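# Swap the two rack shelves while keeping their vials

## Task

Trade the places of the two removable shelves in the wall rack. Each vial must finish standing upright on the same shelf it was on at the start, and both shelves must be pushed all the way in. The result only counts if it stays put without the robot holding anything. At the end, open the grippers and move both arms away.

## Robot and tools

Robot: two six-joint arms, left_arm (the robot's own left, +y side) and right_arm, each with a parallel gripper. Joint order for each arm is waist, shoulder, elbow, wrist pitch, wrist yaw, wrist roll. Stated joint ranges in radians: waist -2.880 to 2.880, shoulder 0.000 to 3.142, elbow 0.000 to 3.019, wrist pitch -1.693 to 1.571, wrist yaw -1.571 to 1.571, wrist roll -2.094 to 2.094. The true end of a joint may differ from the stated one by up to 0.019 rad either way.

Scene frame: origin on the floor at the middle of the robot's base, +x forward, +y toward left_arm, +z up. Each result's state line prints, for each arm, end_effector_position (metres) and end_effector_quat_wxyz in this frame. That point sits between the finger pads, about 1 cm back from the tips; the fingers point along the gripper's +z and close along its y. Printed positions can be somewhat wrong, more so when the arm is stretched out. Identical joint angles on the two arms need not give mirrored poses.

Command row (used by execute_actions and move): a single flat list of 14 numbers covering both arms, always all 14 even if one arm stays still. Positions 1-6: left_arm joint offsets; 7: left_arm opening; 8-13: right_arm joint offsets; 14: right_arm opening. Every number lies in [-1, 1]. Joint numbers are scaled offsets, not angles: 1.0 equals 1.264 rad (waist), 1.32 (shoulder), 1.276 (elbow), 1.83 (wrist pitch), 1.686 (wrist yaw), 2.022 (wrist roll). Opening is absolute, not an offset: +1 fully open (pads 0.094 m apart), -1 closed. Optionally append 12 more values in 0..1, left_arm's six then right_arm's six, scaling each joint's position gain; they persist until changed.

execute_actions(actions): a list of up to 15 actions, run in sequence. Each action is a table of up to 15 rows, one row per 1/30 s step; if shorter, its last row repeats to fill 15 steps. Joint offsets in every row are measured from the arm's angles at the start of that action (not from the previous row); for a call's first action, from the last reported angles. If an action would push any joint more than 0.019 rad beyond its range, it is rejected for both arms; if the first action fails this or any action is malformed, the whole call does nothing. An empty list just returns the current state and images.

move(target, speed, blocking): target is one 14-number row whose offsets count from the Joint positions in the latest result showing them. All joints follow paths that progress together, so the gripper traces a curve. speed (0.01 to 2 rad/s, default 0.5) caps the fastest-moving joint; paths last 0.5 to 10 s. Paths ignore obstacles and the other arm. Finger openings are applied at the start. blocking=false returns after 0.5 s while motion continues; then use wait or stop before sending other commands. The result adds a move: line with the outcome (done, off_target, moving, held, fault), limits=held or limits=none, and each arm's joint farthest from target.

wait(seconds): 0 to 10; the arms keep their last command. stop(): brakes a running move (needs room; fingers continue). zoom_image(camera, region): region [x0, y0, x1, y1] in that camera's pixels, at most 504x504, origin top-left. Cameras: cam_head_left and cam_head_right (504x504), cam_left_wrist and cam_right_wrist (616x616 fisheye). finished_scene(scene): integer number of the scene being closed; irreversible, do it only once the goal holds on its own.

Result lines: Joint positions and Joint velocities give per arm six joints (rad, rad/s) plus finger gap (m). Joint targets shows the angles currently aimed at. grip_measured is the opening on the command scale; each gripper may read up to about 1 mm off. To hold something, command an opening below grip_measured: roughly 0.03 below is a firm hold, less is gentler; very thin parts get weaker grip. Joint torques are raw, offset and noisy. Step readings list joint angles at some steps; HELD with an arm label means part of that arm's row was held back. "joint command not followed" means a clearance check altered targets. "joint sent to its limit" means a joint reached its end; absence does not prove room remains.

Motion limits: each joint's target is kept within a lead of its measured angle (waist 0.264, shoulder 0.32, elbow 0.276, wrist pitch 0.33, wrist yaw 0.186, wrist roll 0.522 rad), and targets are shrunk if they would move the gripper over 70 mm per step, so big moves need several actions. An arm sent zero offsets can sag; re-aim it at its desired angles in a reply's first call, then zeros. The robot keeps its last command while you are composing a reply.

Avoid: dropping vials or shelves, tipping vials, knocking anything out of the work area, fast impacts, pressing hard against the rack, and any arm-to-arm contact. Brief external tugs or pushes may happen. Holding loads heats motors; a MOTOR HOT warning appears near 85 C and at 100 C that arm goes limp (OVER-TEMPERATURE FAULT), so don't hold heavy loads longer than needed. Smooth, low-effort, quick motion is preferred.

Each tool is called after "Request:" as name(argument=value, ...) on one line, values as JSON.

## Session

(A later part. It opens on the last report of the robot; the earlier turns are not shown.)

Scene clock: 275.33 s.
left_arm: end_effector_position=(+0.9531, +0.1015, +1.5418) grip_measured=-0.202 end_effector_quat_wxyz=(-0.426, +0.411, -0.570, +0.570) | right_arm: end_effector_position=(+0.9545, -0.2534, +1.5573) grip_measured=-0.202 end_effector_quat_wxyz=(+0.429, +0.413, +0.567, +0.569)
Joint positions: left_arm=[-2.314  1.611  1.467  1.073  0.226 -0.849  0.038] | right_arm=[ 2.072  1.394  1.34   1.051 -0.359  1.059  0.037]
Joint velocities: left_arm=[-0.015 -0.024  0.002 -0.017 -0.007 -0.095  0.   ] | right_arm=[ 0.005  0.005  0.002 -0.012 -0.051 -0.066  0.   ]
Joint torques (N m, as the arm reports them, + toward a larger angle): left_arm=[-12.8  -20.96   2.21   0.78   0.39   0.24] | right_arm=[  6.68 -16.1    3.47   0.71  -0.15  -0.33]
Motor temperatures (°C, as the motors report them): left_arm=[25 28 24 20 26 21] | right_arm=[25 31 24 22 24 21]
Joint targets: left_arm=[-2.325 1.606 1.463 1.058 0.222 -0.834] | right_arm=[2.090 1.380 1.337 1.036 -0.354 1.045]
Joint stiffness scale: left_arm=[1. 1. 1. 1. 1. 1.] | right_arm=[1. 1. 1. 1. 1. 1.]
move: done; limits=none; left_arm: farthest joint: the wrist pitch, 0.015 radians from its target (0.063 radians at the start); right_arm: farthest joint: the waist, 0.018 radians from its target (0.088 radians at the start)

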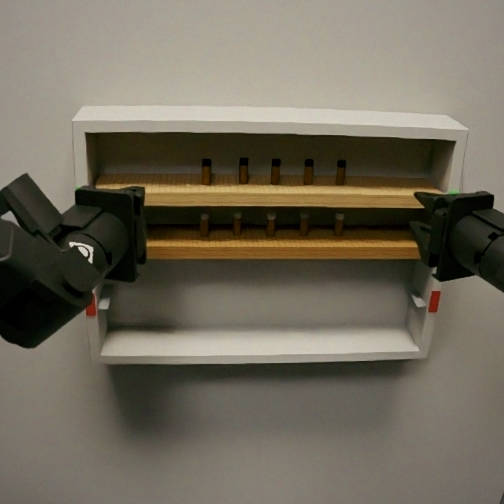

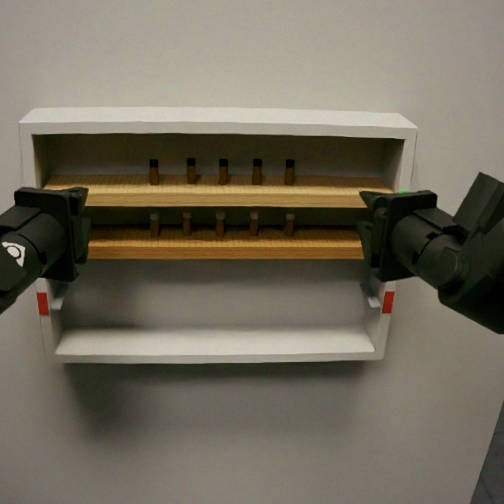

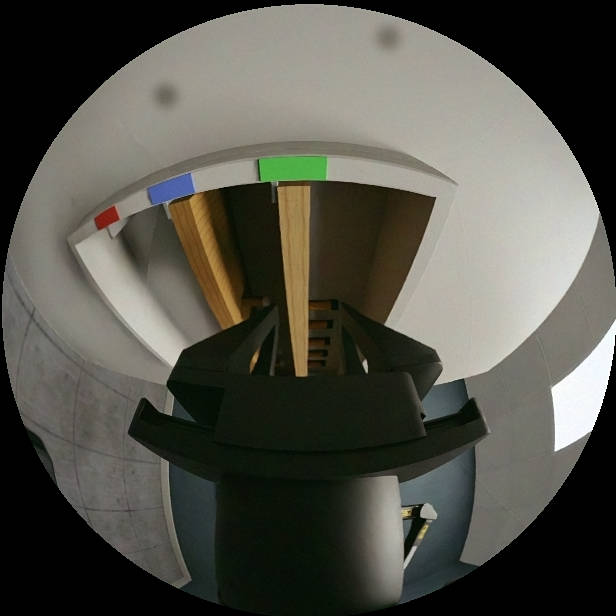

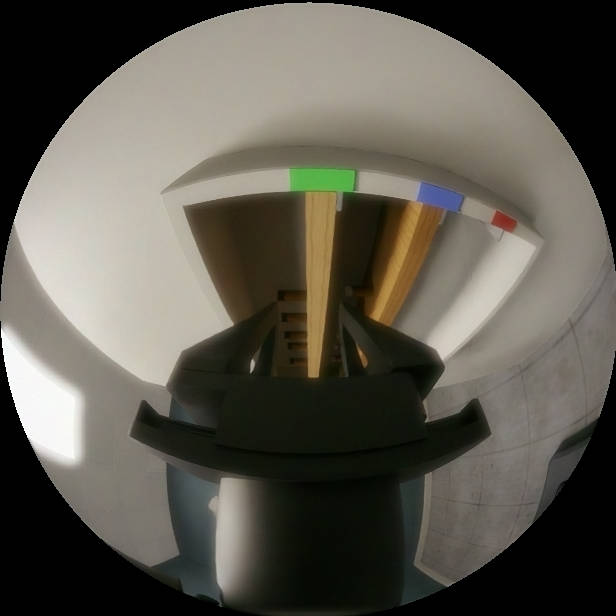

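Request:
move(target=[0.017,0.073,0.19,-0.092,0,0,-0.15,0,0.07,0.181,-0.091,0,0,-0.15], speed=0.12)

Scene clock: 285.37 s.
left_arm: end_effector_position=(+1.0094, +0.0945, +1.5348) grip_measured=-0.152 end_effector_quat_wxyz=(-0.422, +0.411, -0.573, +0.569) | right_arm: end_effector_position=(+1.0101, -0.2558, +1.5511) grip_measured=-0.152 end_effector_quat_wxyz=(+0.422, +0.415, +0.572, +0.568)
Joint positions: left_arm=[-2.314  1.685  1.686  0.919  0.226 -0.848  0.04 ] | right_arm=[ 2.072  1.461  1.542  0.9   -0.359  1.058  0.04 ]
Joint velocities: left_arm=[-0.015 -0.005 -0.007 -0.007 -0.022  0.037 -0.002] | right_arm=[ 0.005 -0.005 -0.012 -0.007 -0.007  0.022 -0.001]
Joint torques (N m, as the arm reports them, + toward a larger angle): left_arm=[-11.04 -20.37   4.94   0.79   0.55   0.1 ] | right_arm=[  5.88 -14.4    6.72   0.68  -0.32  -0.21]
Motor temperatures (°C, as the motors report them): left_arm=[25 28 24 20 26 21] | right_arm=[25 31 24 22 24 21]
Joint targets: left_arm=[-2.292 1.707 1.709 0.904 0.226 -0.849] | right_arm=[2.072 1.487 1.572 0.885 -0.359 1.059]
Joint stiffness scale: left_arm=[1. 1. 1. 1. 1. 1.] | right_arm=[1. 1. 1. 1. 1. 1.]
move: off_target (left_arm, right_arm); limits=none; left_arm: farthest joint: the elbow, 0.023 radians from its target (0.242 radians at the start); right_arm: farthest joint: the elbow, 0.029 radians from its target (0.230 radians at the start)

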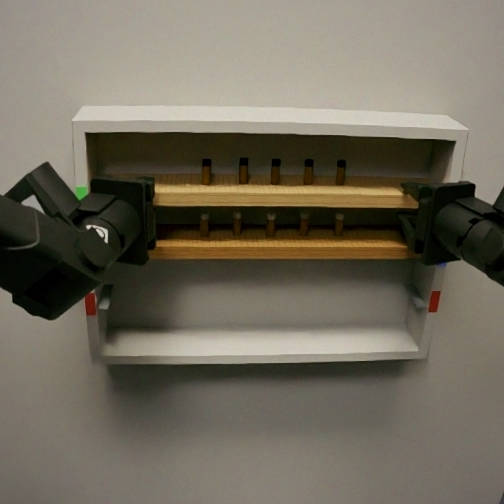

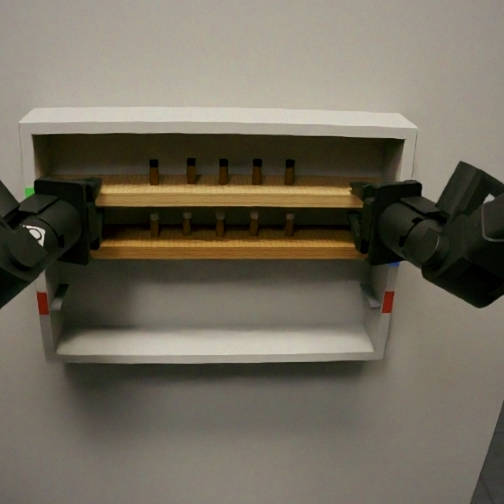

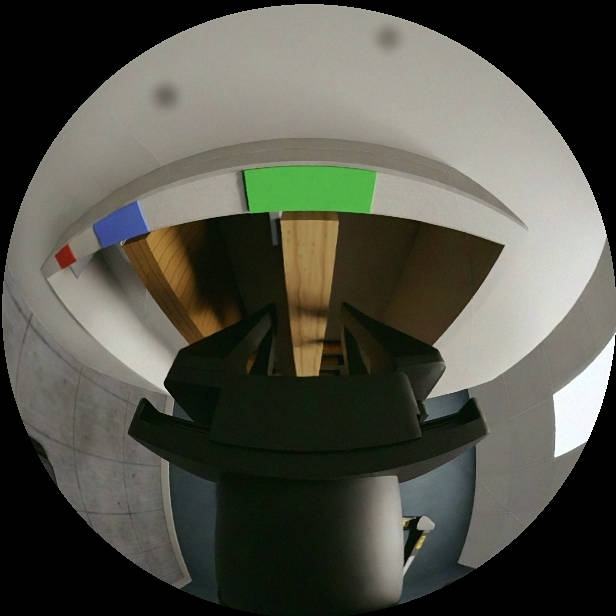

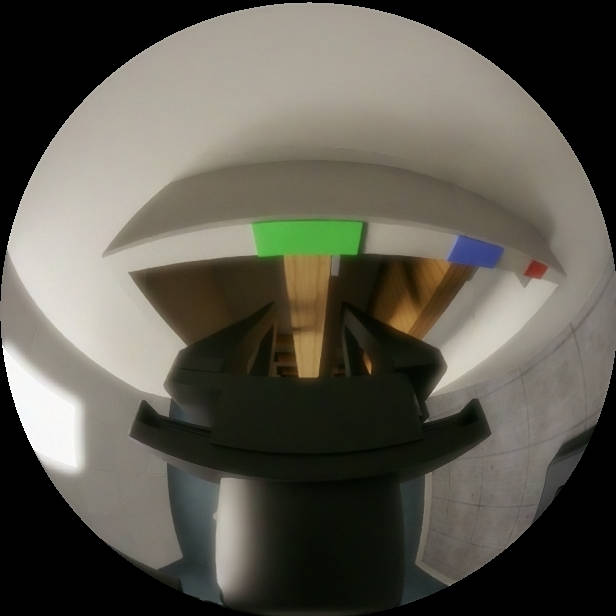

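Request:
execute_actions(actions=[[[0,0,0.012,0,0,0,-0.45,0,0,0.015,0,0,0,-0.45]],[[0,0,0.012,0,0,0,-0.6,0,0,0.015,0,0,0,-0.6]],[[0,0,0.012,0,0,0,-0.72,0,0,0.015,0,0,0,-0.72]]])

Request:
move(target=[-0.014,-0.068,-0.146,0.089,0.004,0,-0.72,0.01,-0.074,-0.133,0.082,-0.006,0,-0.72], speed=0.08)

Scene clock: 296.53 s.
left_arm: end_effector_position=(+1.0094, +0.0945, +1.5348) grip_measured=-0.631 end_effector_quat_wxyz=(-0.422, +0.411, -0.573, +0.569) | right_arm: end_effector_position=(+1.0101, -0.2557, +1.5511) grip_measured=-0.636 end_effector_quat_wxyz=(+0.422, +0.415, +0.572, +0.568)
Joint positions: left_arm=[-2.314  1.685  1.686  0.919  0.225 -0.848  0.017] | right_arm=[ 2.072  1.461  1.542  0.9   -0.359  1.058  0.017]
Joint velocities: left_arm=[ 0.005 -0.015 -0.002 -0.012 -0.022  0.066  0.   ] | right_arm=[ 0.005  0.005 -0.012  0.017  0.022  0.037 -0.001]
Joint torques (N m, as the arm reports them, + toward a larger angle): left_arm=[-13.06 -22.26   4.36   1.32   0.57   0.11] | right_arm=[  5.75 -16.56   5.95   1.24  -0.3   -0.22]
Motor temperatures (°C, as the motors report them): left_arm=[25 28 24 20 26 21] | right_arm=[25 31 24 22 24 21]
Joint targets: left_arm=[-2.314 1.685 1.701 0.919 0.225 -0.848] | right_arm=[2.072 1.461 1.561 0.900 -0.359 1.058]
Joint stiffness scale: left_arm=[1. 1. 1. 1. 1. 1.] | right_arm=[1. 1. 1. 1. 1. 1.]
Step readings (joint positions; steps 1 to 15: 1st action; 16 to 30: 2nd action; 31 to 45: 3rd action):
0: left_arm=[-2.314 1.685 1.686 0.919 0.226 -0.848] | right_arm=[2.072 1.461 1.542 0.900 -0.359 1.058]
1: left_arm=[-2.314 1.685 1.686 0.919 0.226 -0.848] | right_arm=[2.072 1.461 1.542 0.900 -0.359 1.058]
2: left_arm=[-2.314 1.685 1.686 0.919 0.226 -0.848] | right_arm=[2.072 1.461 1.542 0.900 -0.359 1.058]
4: left_arm=[-2.314 1.685 1.686 0.919 0.226 -0.848] | right_arm=[2.072 1.461 1.542 0.900 -0.359 1.058]
8: left_arm=[-2.314 1.685 1.686 0.919 0.226 -0.848] | right_arm=[2.072 1.461 1.542 0.900 -0.359 1.058]
15: left_arm=[-2.314 1.685 1.686 0.919 0.226 -0.848] | right_arm=[2.072 1.461 1.542 0.900 -0.359 1.058]
16: left_arm=[-2.314 1.685 1.686 0.919 0.226 -0.848] | right_arm=[2.072 1.461 1.542 0.900 -0.359 1.058]
17: left_arm=[-2.314 1.685 1.686 0.919 0.226 -0.848] | right_arm=[2.072 1.461 1.542 0.900 -0.359 1.058]
19: left_arm=[-2.314 1.685 1.686 0.919 0.226 -0.848] | right_arm=[2.072 1.461 1.542 0.900 -0.359 1.058]
23: left_arm=[-2.314 1.685 1.686 0.919 0.226 -0.848] | right_arm=[2.072 1.461 1.542 0.900 -0.359 1.058]
30: left_arm=[-2.314 1.685 1.686 0.919 0.226 -0.848] | right_arm=[2.072 1.461 1.542 0.900 -0.359 1.058]
31: left_arm=[-2.314 1.685 1.686 0.919 0.225 -0.848] | right_arm=[2.072 1.461 1.542 0.900 -0.359 1.058]
32: left_arm=[-2.314 1.685 1.686 0.919 0.225 -0.848] | right_arm=[2.072 1.461 1.542 0.900 -0.359 1.058]
34: left_arm=[-2.314 1.685 1.686 0.919 0.225 -0.848] | right_arm=[2.072 1.461 1.542 0.900 -0.359 1.058]
38: left_arm=[-2.314 1.685 1.686 0.919 0.225 -0.848] | right_arm=[2.072 1.461 1.542 0.900 -0.359 1.058]
45: Joint positions above

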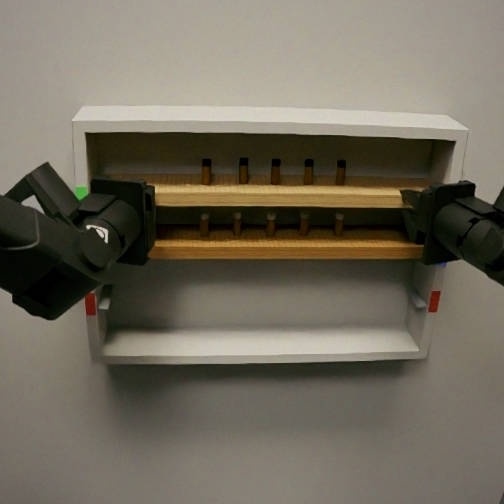

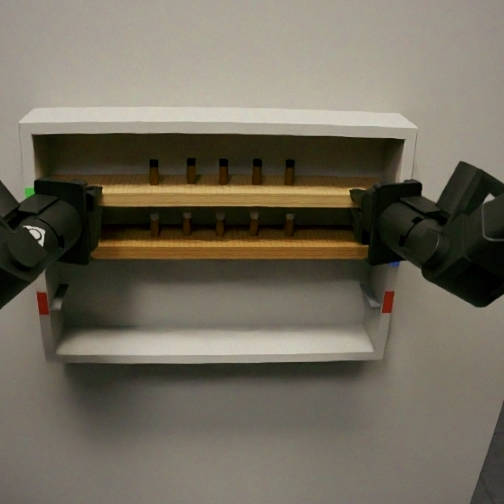

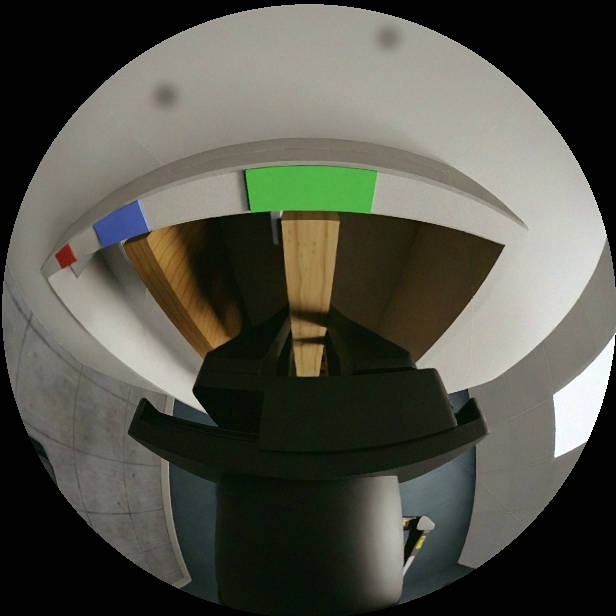

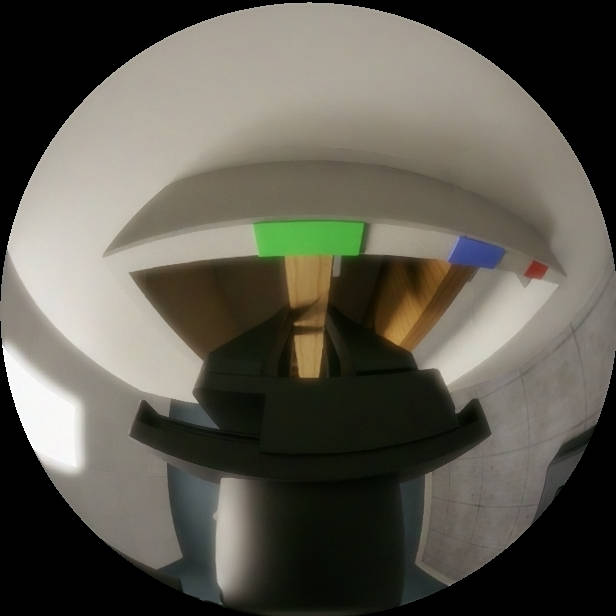

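Scene clock: 299.17 s.
left_arm: end_effector_position=(+0.9594, +0.0974, +1.5360) grip_measured=-0.631 end_effector_quat_wxyz=(-0.421, +0.412, -0.574, +0.568) | right_arm: end_effector_position=(+0.9612, -0.2519, +1.5530) grip_measured=-0.636 end_effector_quat_wxyz=(+0.421, +0.415, +0.573, +0.568)
Joint positions: left_arm=[-2.314  1.626  1.498  1.045  0.222 -0.848  0.017] | right_arm=[ 2.072  1.401  1.365  1.014 -0.359  1.058  0.017]
Joint velocities: left_arm=[-0.015 -0.015 -0.027  0.012  0.051  0.007 -0.   ] | right_arm=[-0.015 -0.005  0.017 -0.012  0.007  0.007 -0.001]
Joint torques (N m, as the arm reports them, + toward a larger angle): left_arm=[-13.79 -23.55   2.7    2.64   1.08   0.11] | right_arm=[  6.31 -18.08   4.34   2.43  -0.71  -0.23]
Motor temperatures (°C, as the motors report them): left_arm=[25 28 24 20 26 21] | right_arm=[25 31 24 22 24 21]
Joint targets: left_arm=[-2.331 1.596 1.500 1.082 0.232 -0.848] | right_arm=[2.085 1.363 1.372 1.050 -0.369 1.058]
Joint stiffness scale: left_arm=[1. 1. 1. 1. 1. 1.] | right_arm=[1. 1. 1. 1. 1. 1.]
move: off_target (left_arm, right_arm); limits=none; left_arm: farthest joint: the wrist pitch, 0.037 radians from its target (0.163 radians at the start); right_arm: farthest joint: the shoulder, 0.038 radians from its target (0.098 radians at the start)

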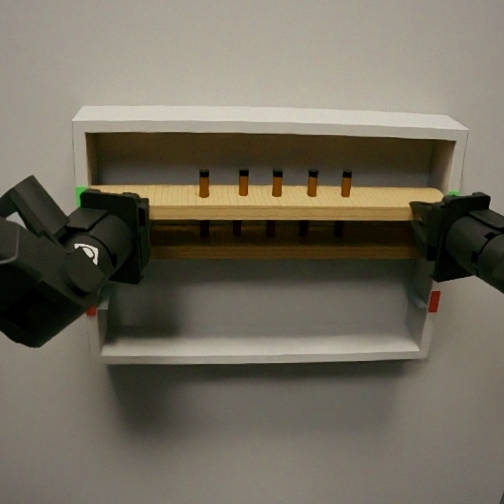

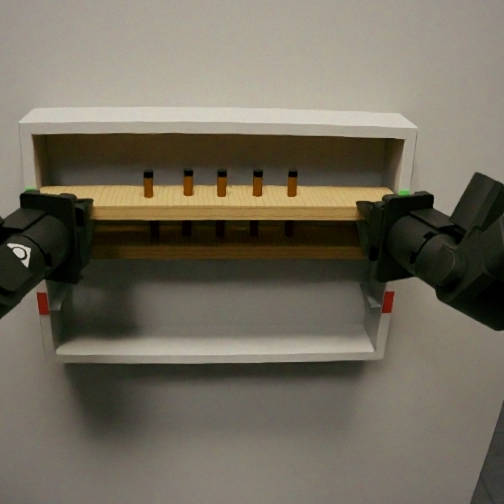

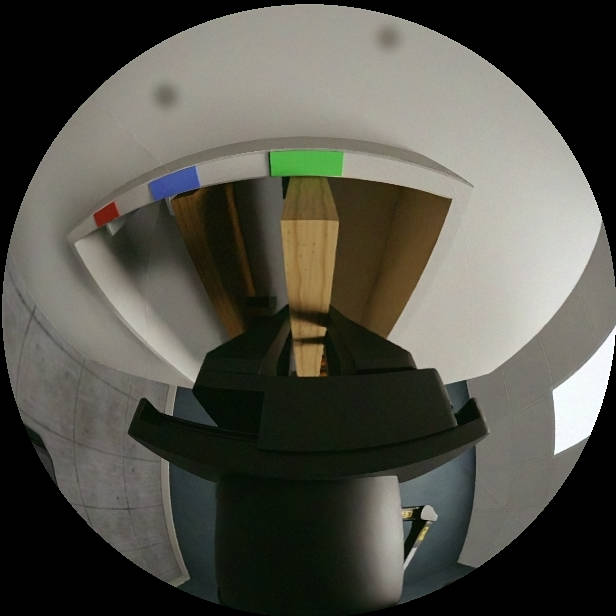

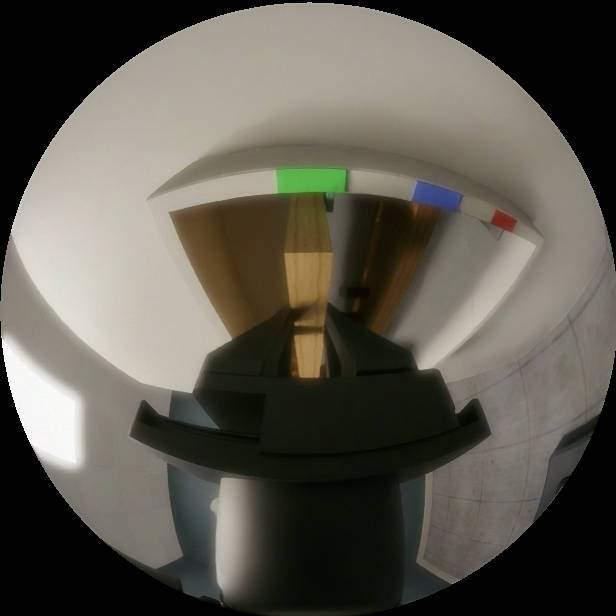

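Request:
move(target=[-0.02,-0.058,-0.141,0.104,0.008,0,-0.72,0.002,-0.064,-0.136,0.107,-0.01,0.006,-0.72], speed=0.08)

Scene clock: 309.70 s.
left_arm: end_effector_position=(+0.9036, +0.1001, +1.5407) grip_measured=-0.631 end_effector_quat_wxyz=(-0.425, +0.410, -0.571, +0.571) | right_arm: end_effector_position=(+0.9050, -0.2479, +1.5571) grip_measured=-0.636 end_effector_quat_wxyz=(+0.427, +0.409, +0.569, +0.571)
Joint positions: left_arm=[-2.315  1.583  1.313  1.197  0.228 -0.848  0.017] | right_arm=[ 2.07   1.357  1.185  1.168 -0.369  1.058  0.017]
Joint velocities: left_arm=[-0.005 -0.005 -0.012  0.012 -0.007 -0.095 -0.001] | right_arm=[ 0.005  0.005  0.017  0.002 -0.066 -0.037  0.   ]
Joint torques (N m, as the arm reports them, + toward a larger angle): left_arm=[-13.75 -22.25   2.11   2.7    0.91   0.11] | right_arm=[  5.4  -16.83   3.39   2.57  -0.59  -0.12]
Motor temperatures (°C, as the motors report them): left_arm=[25 29 24 20 26 21] | right_arm=[25 32 24 22 24 21]
Joint targets: left_arm=[-2.339 1.550 1.318 1.235 0.235 -0.848] | right_arm=[2.075 1.317 1.192 1.209 -0.376 1.070]
Joint stiffness scale: left_arm=[1. 1. 1. 1. 1. 1.] | right_arm=[1. 1. 1. 1. 1. 1.]
move: off_target (left_arm, right_arm); limits=none; left_arm: farthest joint: the wrist pitch, 0.038 radians from its target (0.190 radians at the start); right_arm: farthest joint: the wrist pitch, 0.042 radians from its target (0.196 radians at the start)

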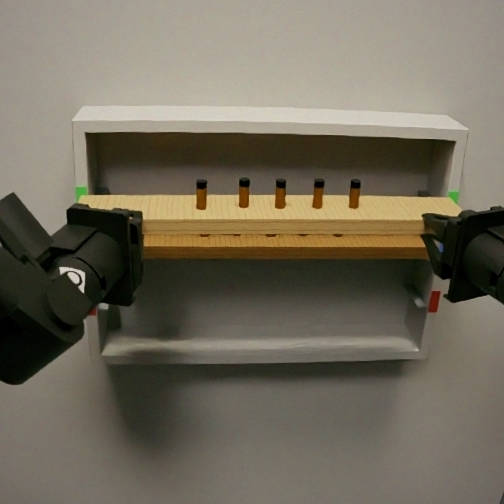

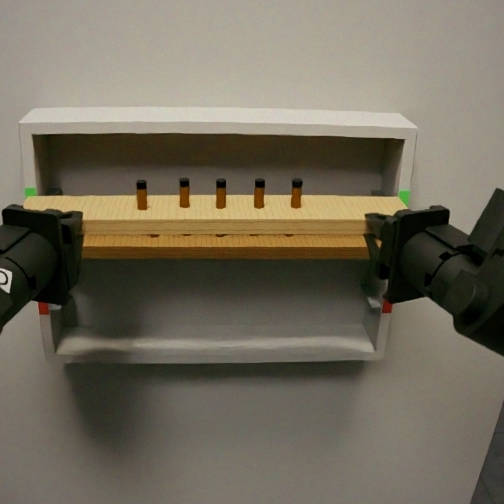

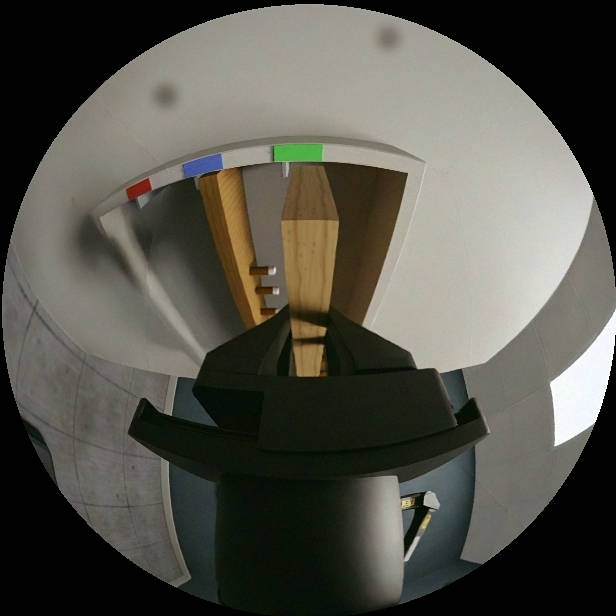

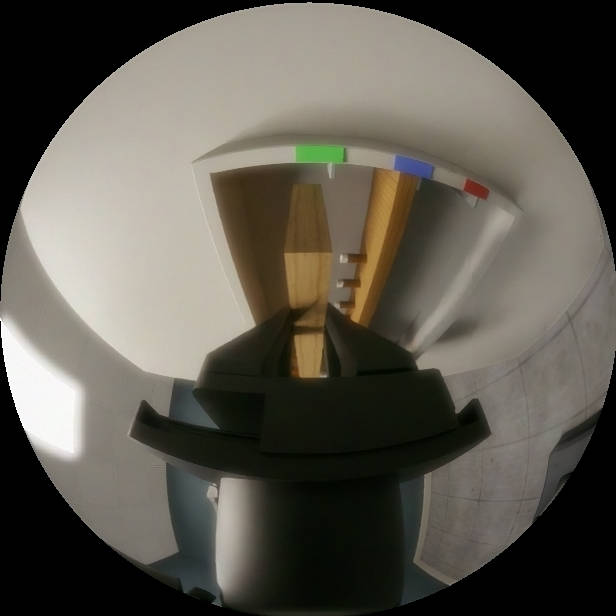

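Request:
move(target=[0.119,0.234,0.243,0.056,0.054,-0.069,-0.72,-0.098,0.272,0.225,0.092,-0.046,0.062,-0.72], speed=0.09)

Scene clock: 323.17 s.
left_arm: end_effector_position=(+0.9065, +0.1001, +1.3990) grip_measured=-0.631 end_effector_quat_wxyz=(-0.427, +0.410, -0.569, +0.571) | right_arm: end_effector_position=(+0.9080, -0.2475, +1.4158) grip_measured=-0.636 end_effector_quat_wxyz=(+0.430, +0.406, +0.568, +0.572)
Joint positions: left_arm=[-2.168  1.891  1.596  1.262  0.313 -0.972  0.017] | right_arm=[ 1.954  1.705  1.451  1.298 -0.433  1.164  0.017]
Joint velocities: left_arm=[ 0.005 -0.005  0.002  0.002  0.007 -0.051  0.001] | right_arm=[-0.024 -0.005  0.002 -0.002 -0.066  0.022 -0.   ]
Joint torques (N m, as the arm reports them, + toward a larger angle): left_arm=[-12.3  -21.09   3.48   2.85   0.79  -0.01] | right_arm=[  5.1  -14.43   3.8    2.62  -0.79  -0.06]
Motor temperatures (°C, as the motors report them): left_arm=[25 28 24 21 26 21] | right_arm=[25 31 23 22 24 21]
Joint targets: left_arm=[-2.164 1.892 1.623 1.300 0.319 -0.988] | right_arm=[1.946 1.716 1.472 1.336 -0.446 1.184]
Joint stiffness scale: left_arm=[1. 1. 1. 1. 1. 1.] | right_arm=[1. 1. 1. 1. 1. 1.]
move: off_target (left_arm, right_arm); limits=none; left_arm: farthest joint: the wrist pitch, 0.037 radians from its target (0.102 radians at the start); right_arm: farthest joint: the wrist pitch, 0.038 radians from its target (0.168 radians at the start)

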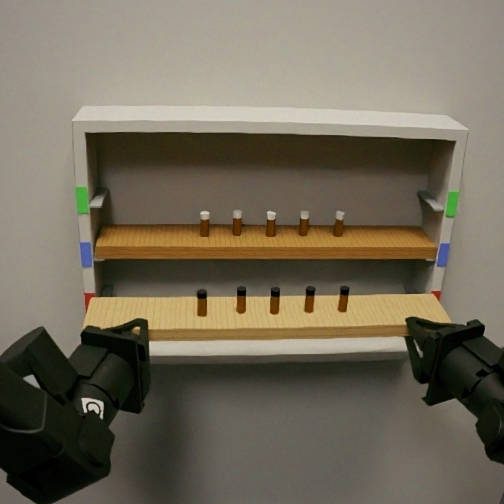

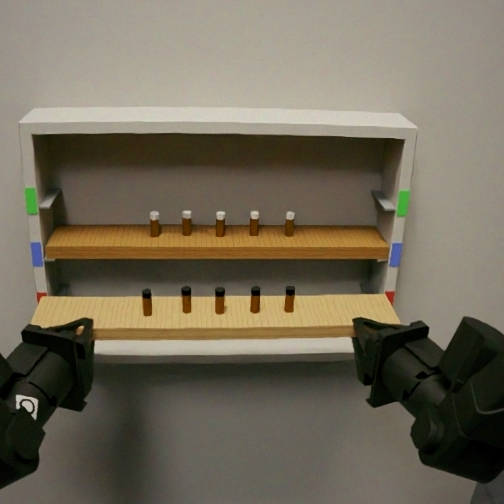

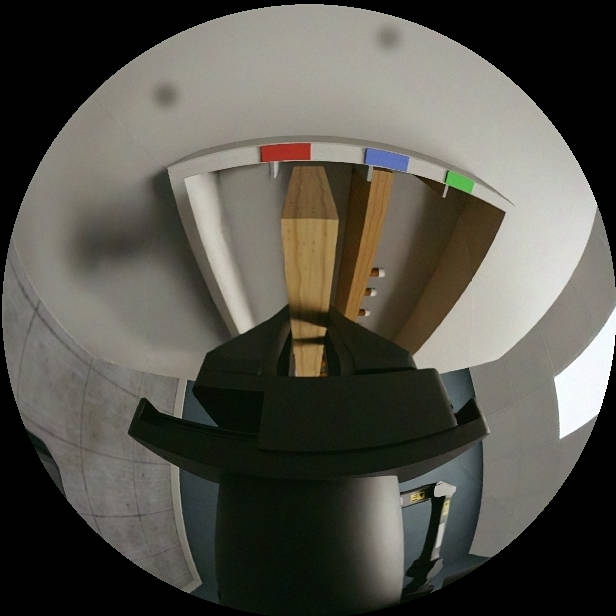

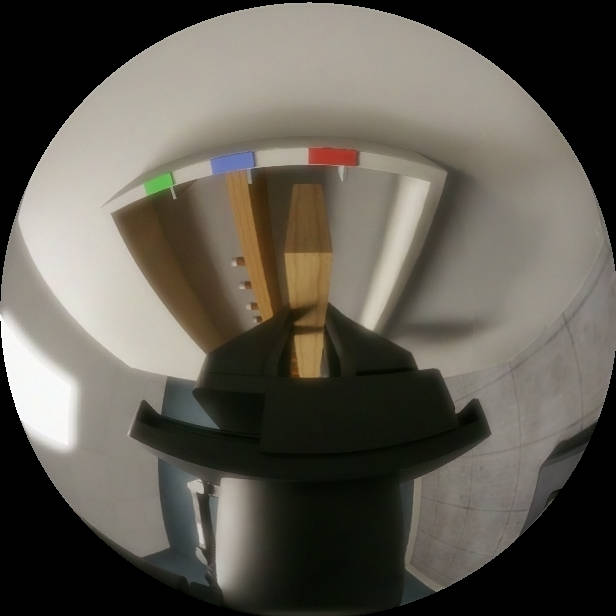

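Request:
move(target=[-0.024,0.041,0.187,-0.086,0,0,-0.72,0.017,0.042,0.168,-0.086,0,0,-0.72], speed=0.07)

Scene clock: 331.40 s.
left_arm: end_effector_position=(+0.9601, +0.0960, +1.3897) grip_measured=-0.631 end_effector_quat_wxyz=(-0.424, +0.412, -0.570, +0.570) | right_arm: end_effector_position=(+0.9613, -0.2534, +1.4073) grip_measured=-0.636 end_effector_quat_wxyz=(+0.427, +0.411, +0.570, +0.570)
Joint positions: left_arm=[-2.17   1.947  1.801  1.105  0.309 -0.973  0.017] | right_arm=[ 1.954  1.749  1.635  1.146 -0.426  1.164  0.017]
Joint velocities: left_arm=[-0.005 -0.015  0.017  0.007 -0.066 -0.051 -0.001] | right_arm=[-0.005 -0.005 -0.007 -0.007 -0.007 -0.007 -0.   ]
Joint torques (N m, as the arm reports them, + toward a larger angle): left_arm=[-15.81 -22.8    4.94   1.45   0.67   0.11] | right_arm=[  7.39 -15.16   5.4    1.11  -0.49  -0.23]
Motor temperatures (°C, as the motors report them): left_arm=[25 28 24 20 26 21] | right_arm=[25 31 23 22 24 21]
Joint targets: left_arm=[-2.198 1.946 1.835 1.105 0.313 -0.972] | right_arm=[1.975 1.761 1.665 1.141 -0.433 1.163]
Joint stiffness scale: left_arm=[1. 1. 1. 1. 1. 1.] | right_arm=[1. 1. 1. 1. 1. 1.]
move: off_target (left_arm, right_arm); limits=none; left_arm: farthest joint: the elbow, 0.034 radians from its target (0.238 radians at the start); right_arm: farthest joint: the elbow, 0.030 radians from its target (0.214 radians at the start)

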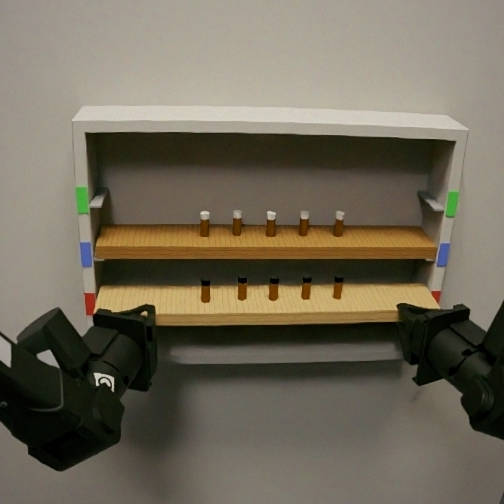

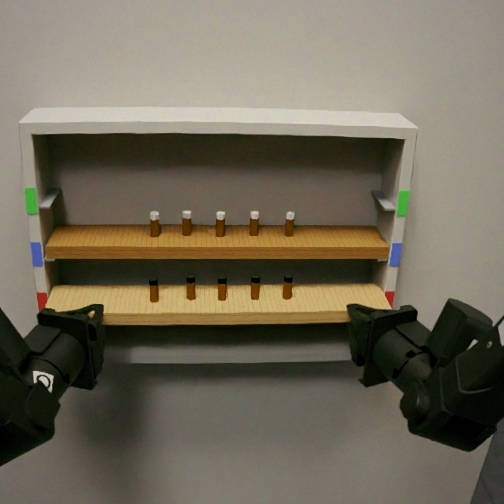

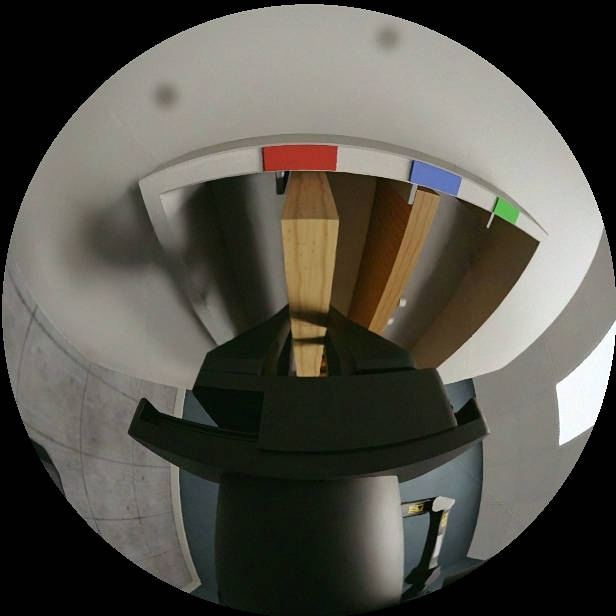

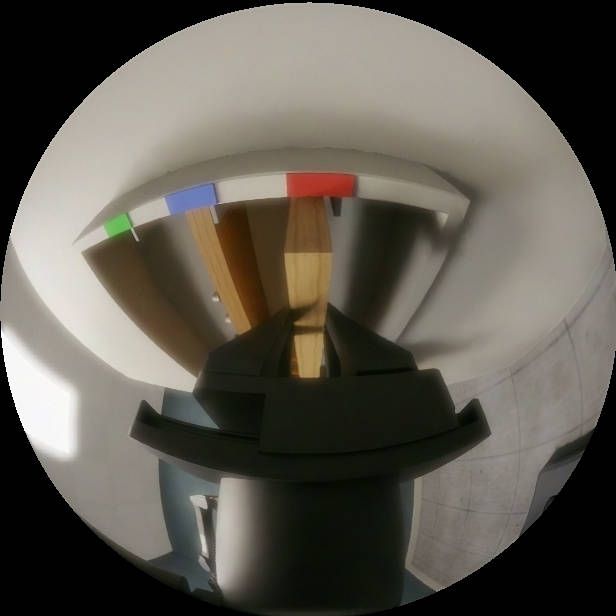

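Request:
move(target=[-0.02,0.052,0.203,-0.086,0.003,0,-0.72,0.02,0.061,0.189,-0.084,-0.003,0,-0.72], speed=0.07)

Request:
move(target=[0,0.01,0.046,-0.012,0,0,-0.72,0.02,0.02,0.049,-0.012,0,0,-0.72], speed=0.04)

Scene clock: 345.30 s.
left_arm: end_effector_position=(+1.0109, +0.0952, +1.3862) grip_measured=-0.631 end_effector_quat_wxyz=(-0.424, +0.411, -0.571, +0.571) | right_arm: end_effector_position=(+1.0122, -0.2558, +1.4026) grip_measured=-0.636 end_effector_quat_wxyz=(+0.425, +0.410, +0.570, +0.571)
Joint positions: left_arm=[-2.171  2.013  2.021  0.951  0.311 -0.971  0.017] | right_arm=[ 1.958  1.812  1.84   1.003 -0.428  1.163  0.017]
Joint velocities: left_arm=[ 0.005 -0.005 -0.002  0.007  0.066 -0.022 -0.001] | right_arm=[ 0.005 -0.005  0.002  0.012 -0.022 -0.007 -0.001]
Joint torques (N m, as the arm reports them, + toward a larger angle): left_arm=[-16.13 -23.77   6.22   1.35   0.65   0.09] | right_arm=[  8.07 -16.17   6.84   1.01  -0.41  -0.23]
Motor temperatures (°C, as the motors report them): left_arm=[25 29 25 20 26 21] | right_arm=[25 31 24 22 24 21]
Joint targets: left_arm=[-2.195 2.015 2.060 0.948 0.314 -0.973] | right_arm=[1.979 1.829 1.876 0.992 -0.432 1.164]
Joint stiffness scale: left_arm=[1. 1. 1. 1. 1. 1.] | right_arm=[1. 1. 1. 1. 1. 1.]
move: off_target (left_arm, right_arm); limits=none; left_arm: farthest joint: the elbow, 0.039 radians from its target (0.259 radians at the start); right_arm: farthest joint: the elbow, 0.036 radians from its target (0.241 radians at the start)

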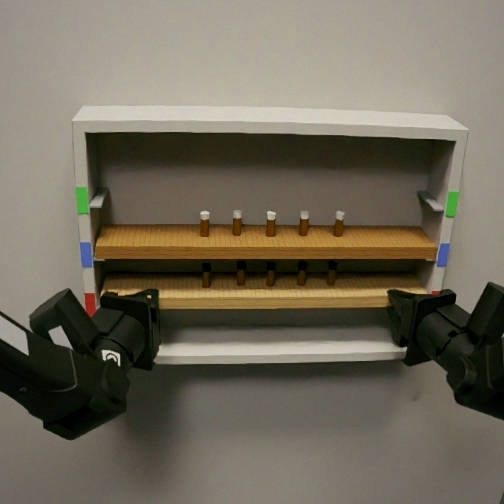

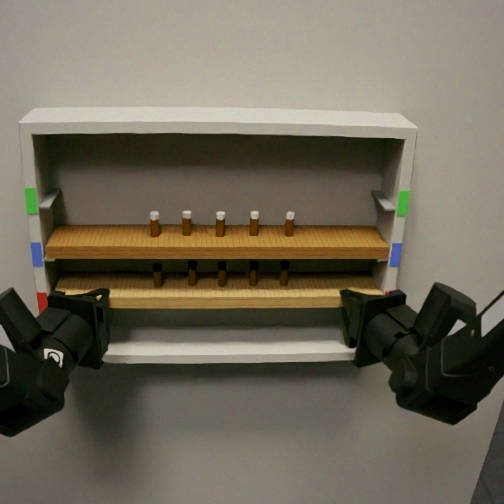

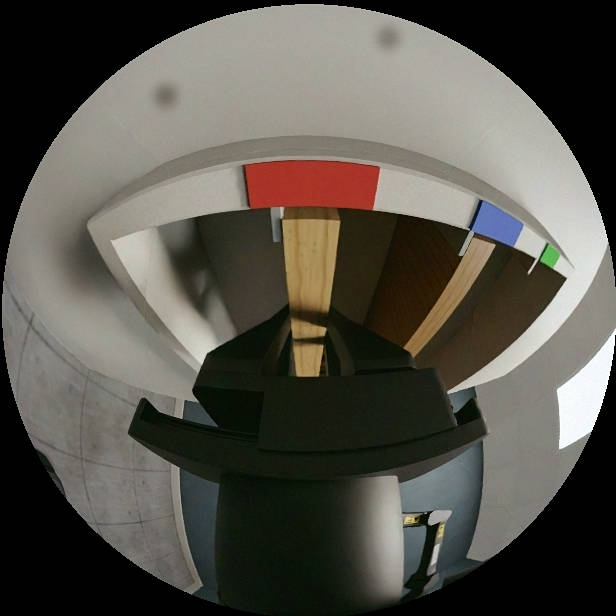

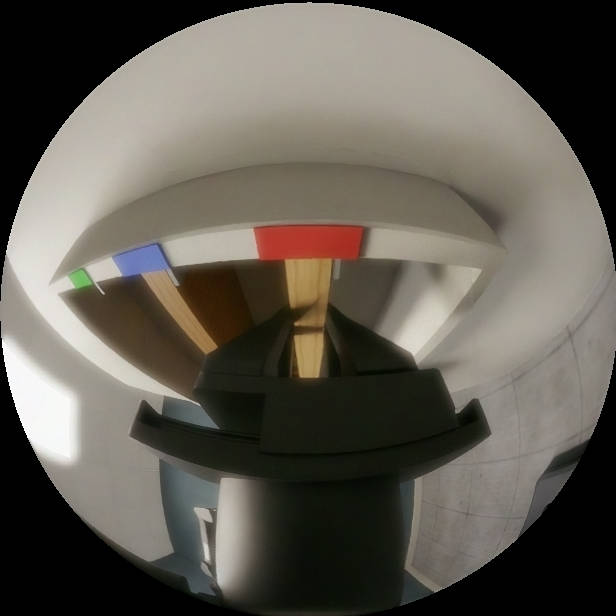

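Scene clock: 347.10 s.
left_arm: end_effector_position=(+1.0117, +0.0949, +1.3859) grip_measured=-0.631 end_effector_quat_wxyz=(-0.423, +0.410, -0.571, +0.571) | right_arm: end_effector_position=(+1.0131, -0.2557, +1.4030) grip_measured=-0.636 end_effector_quat_wxyz=(+0.425, +0.409, +0.570, +0.572)
Joint positions: left_arm=[-2.171  2.015  2.025  0.946  0.312 -0.97   0.017] | right_arm=[ 1.958  1.813  1.844  1.    -0.43   1.163  0.017]
Joint velocities: left_arm=[-0.005 -0.005  0.007 -0.007  0.051  0.037 -0.   ] | right_arm=[-0.005 -0.005 -0.012  0.002 -0.037  0.022 -0.001]
Joint torques (N m, as the arm reports them, + toward a larger angle): left_arm=[-13.93 -22.99   7.33   0.85   0.4    0.11] | right_arm=[  8.19 -15.57   8.4    0.61  -0.13  -0.23]
Motor temperatures (°C, as the motors report them): left_arm=[25 29 25 20 26 21] | right_arm=[25 31 24 22 24 21]
Joint targets: left_arm=[-2.171 2.027 2.079 0.929 0.311 -0.971] | right_arm=[1.983 1.838 1.903 0.981 -0.427 1.163]
Joint stiffness scale: left_arm=[1. 1. 1. 1. 1. 1.] | right_arm=[1. 1. 1. 1. 1. 1.]
move: off_target (left_arm, right_arm); limits=none; left_arm: farthest joint: the elbow, 0.055 radians from its target (0.059 radians at the start); right_arm: farthest joint: the elbow, 0.058 radians from its target (0.062 radians at the start)

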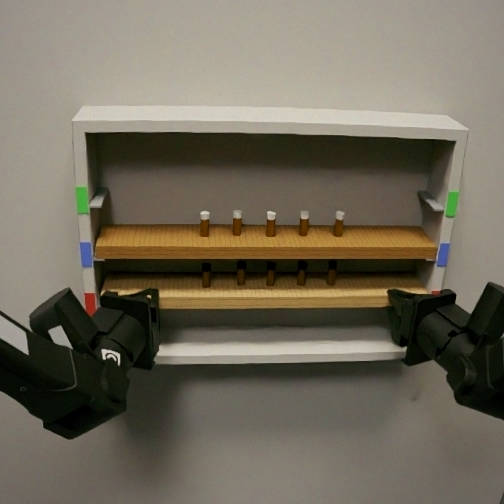

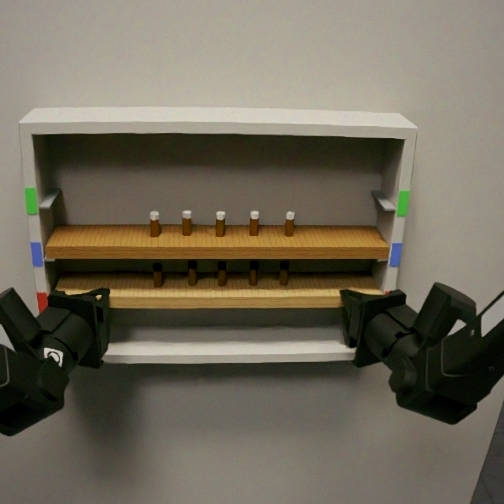

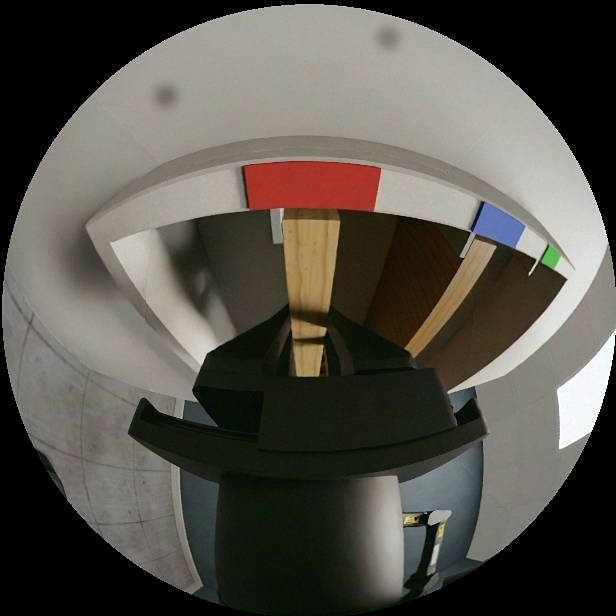

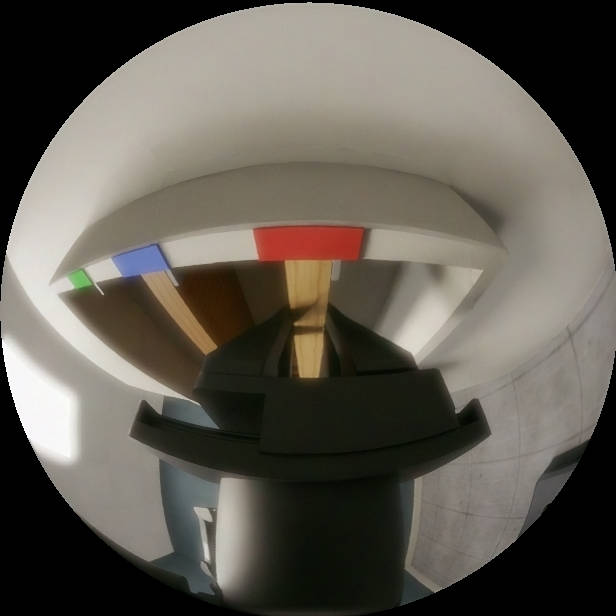

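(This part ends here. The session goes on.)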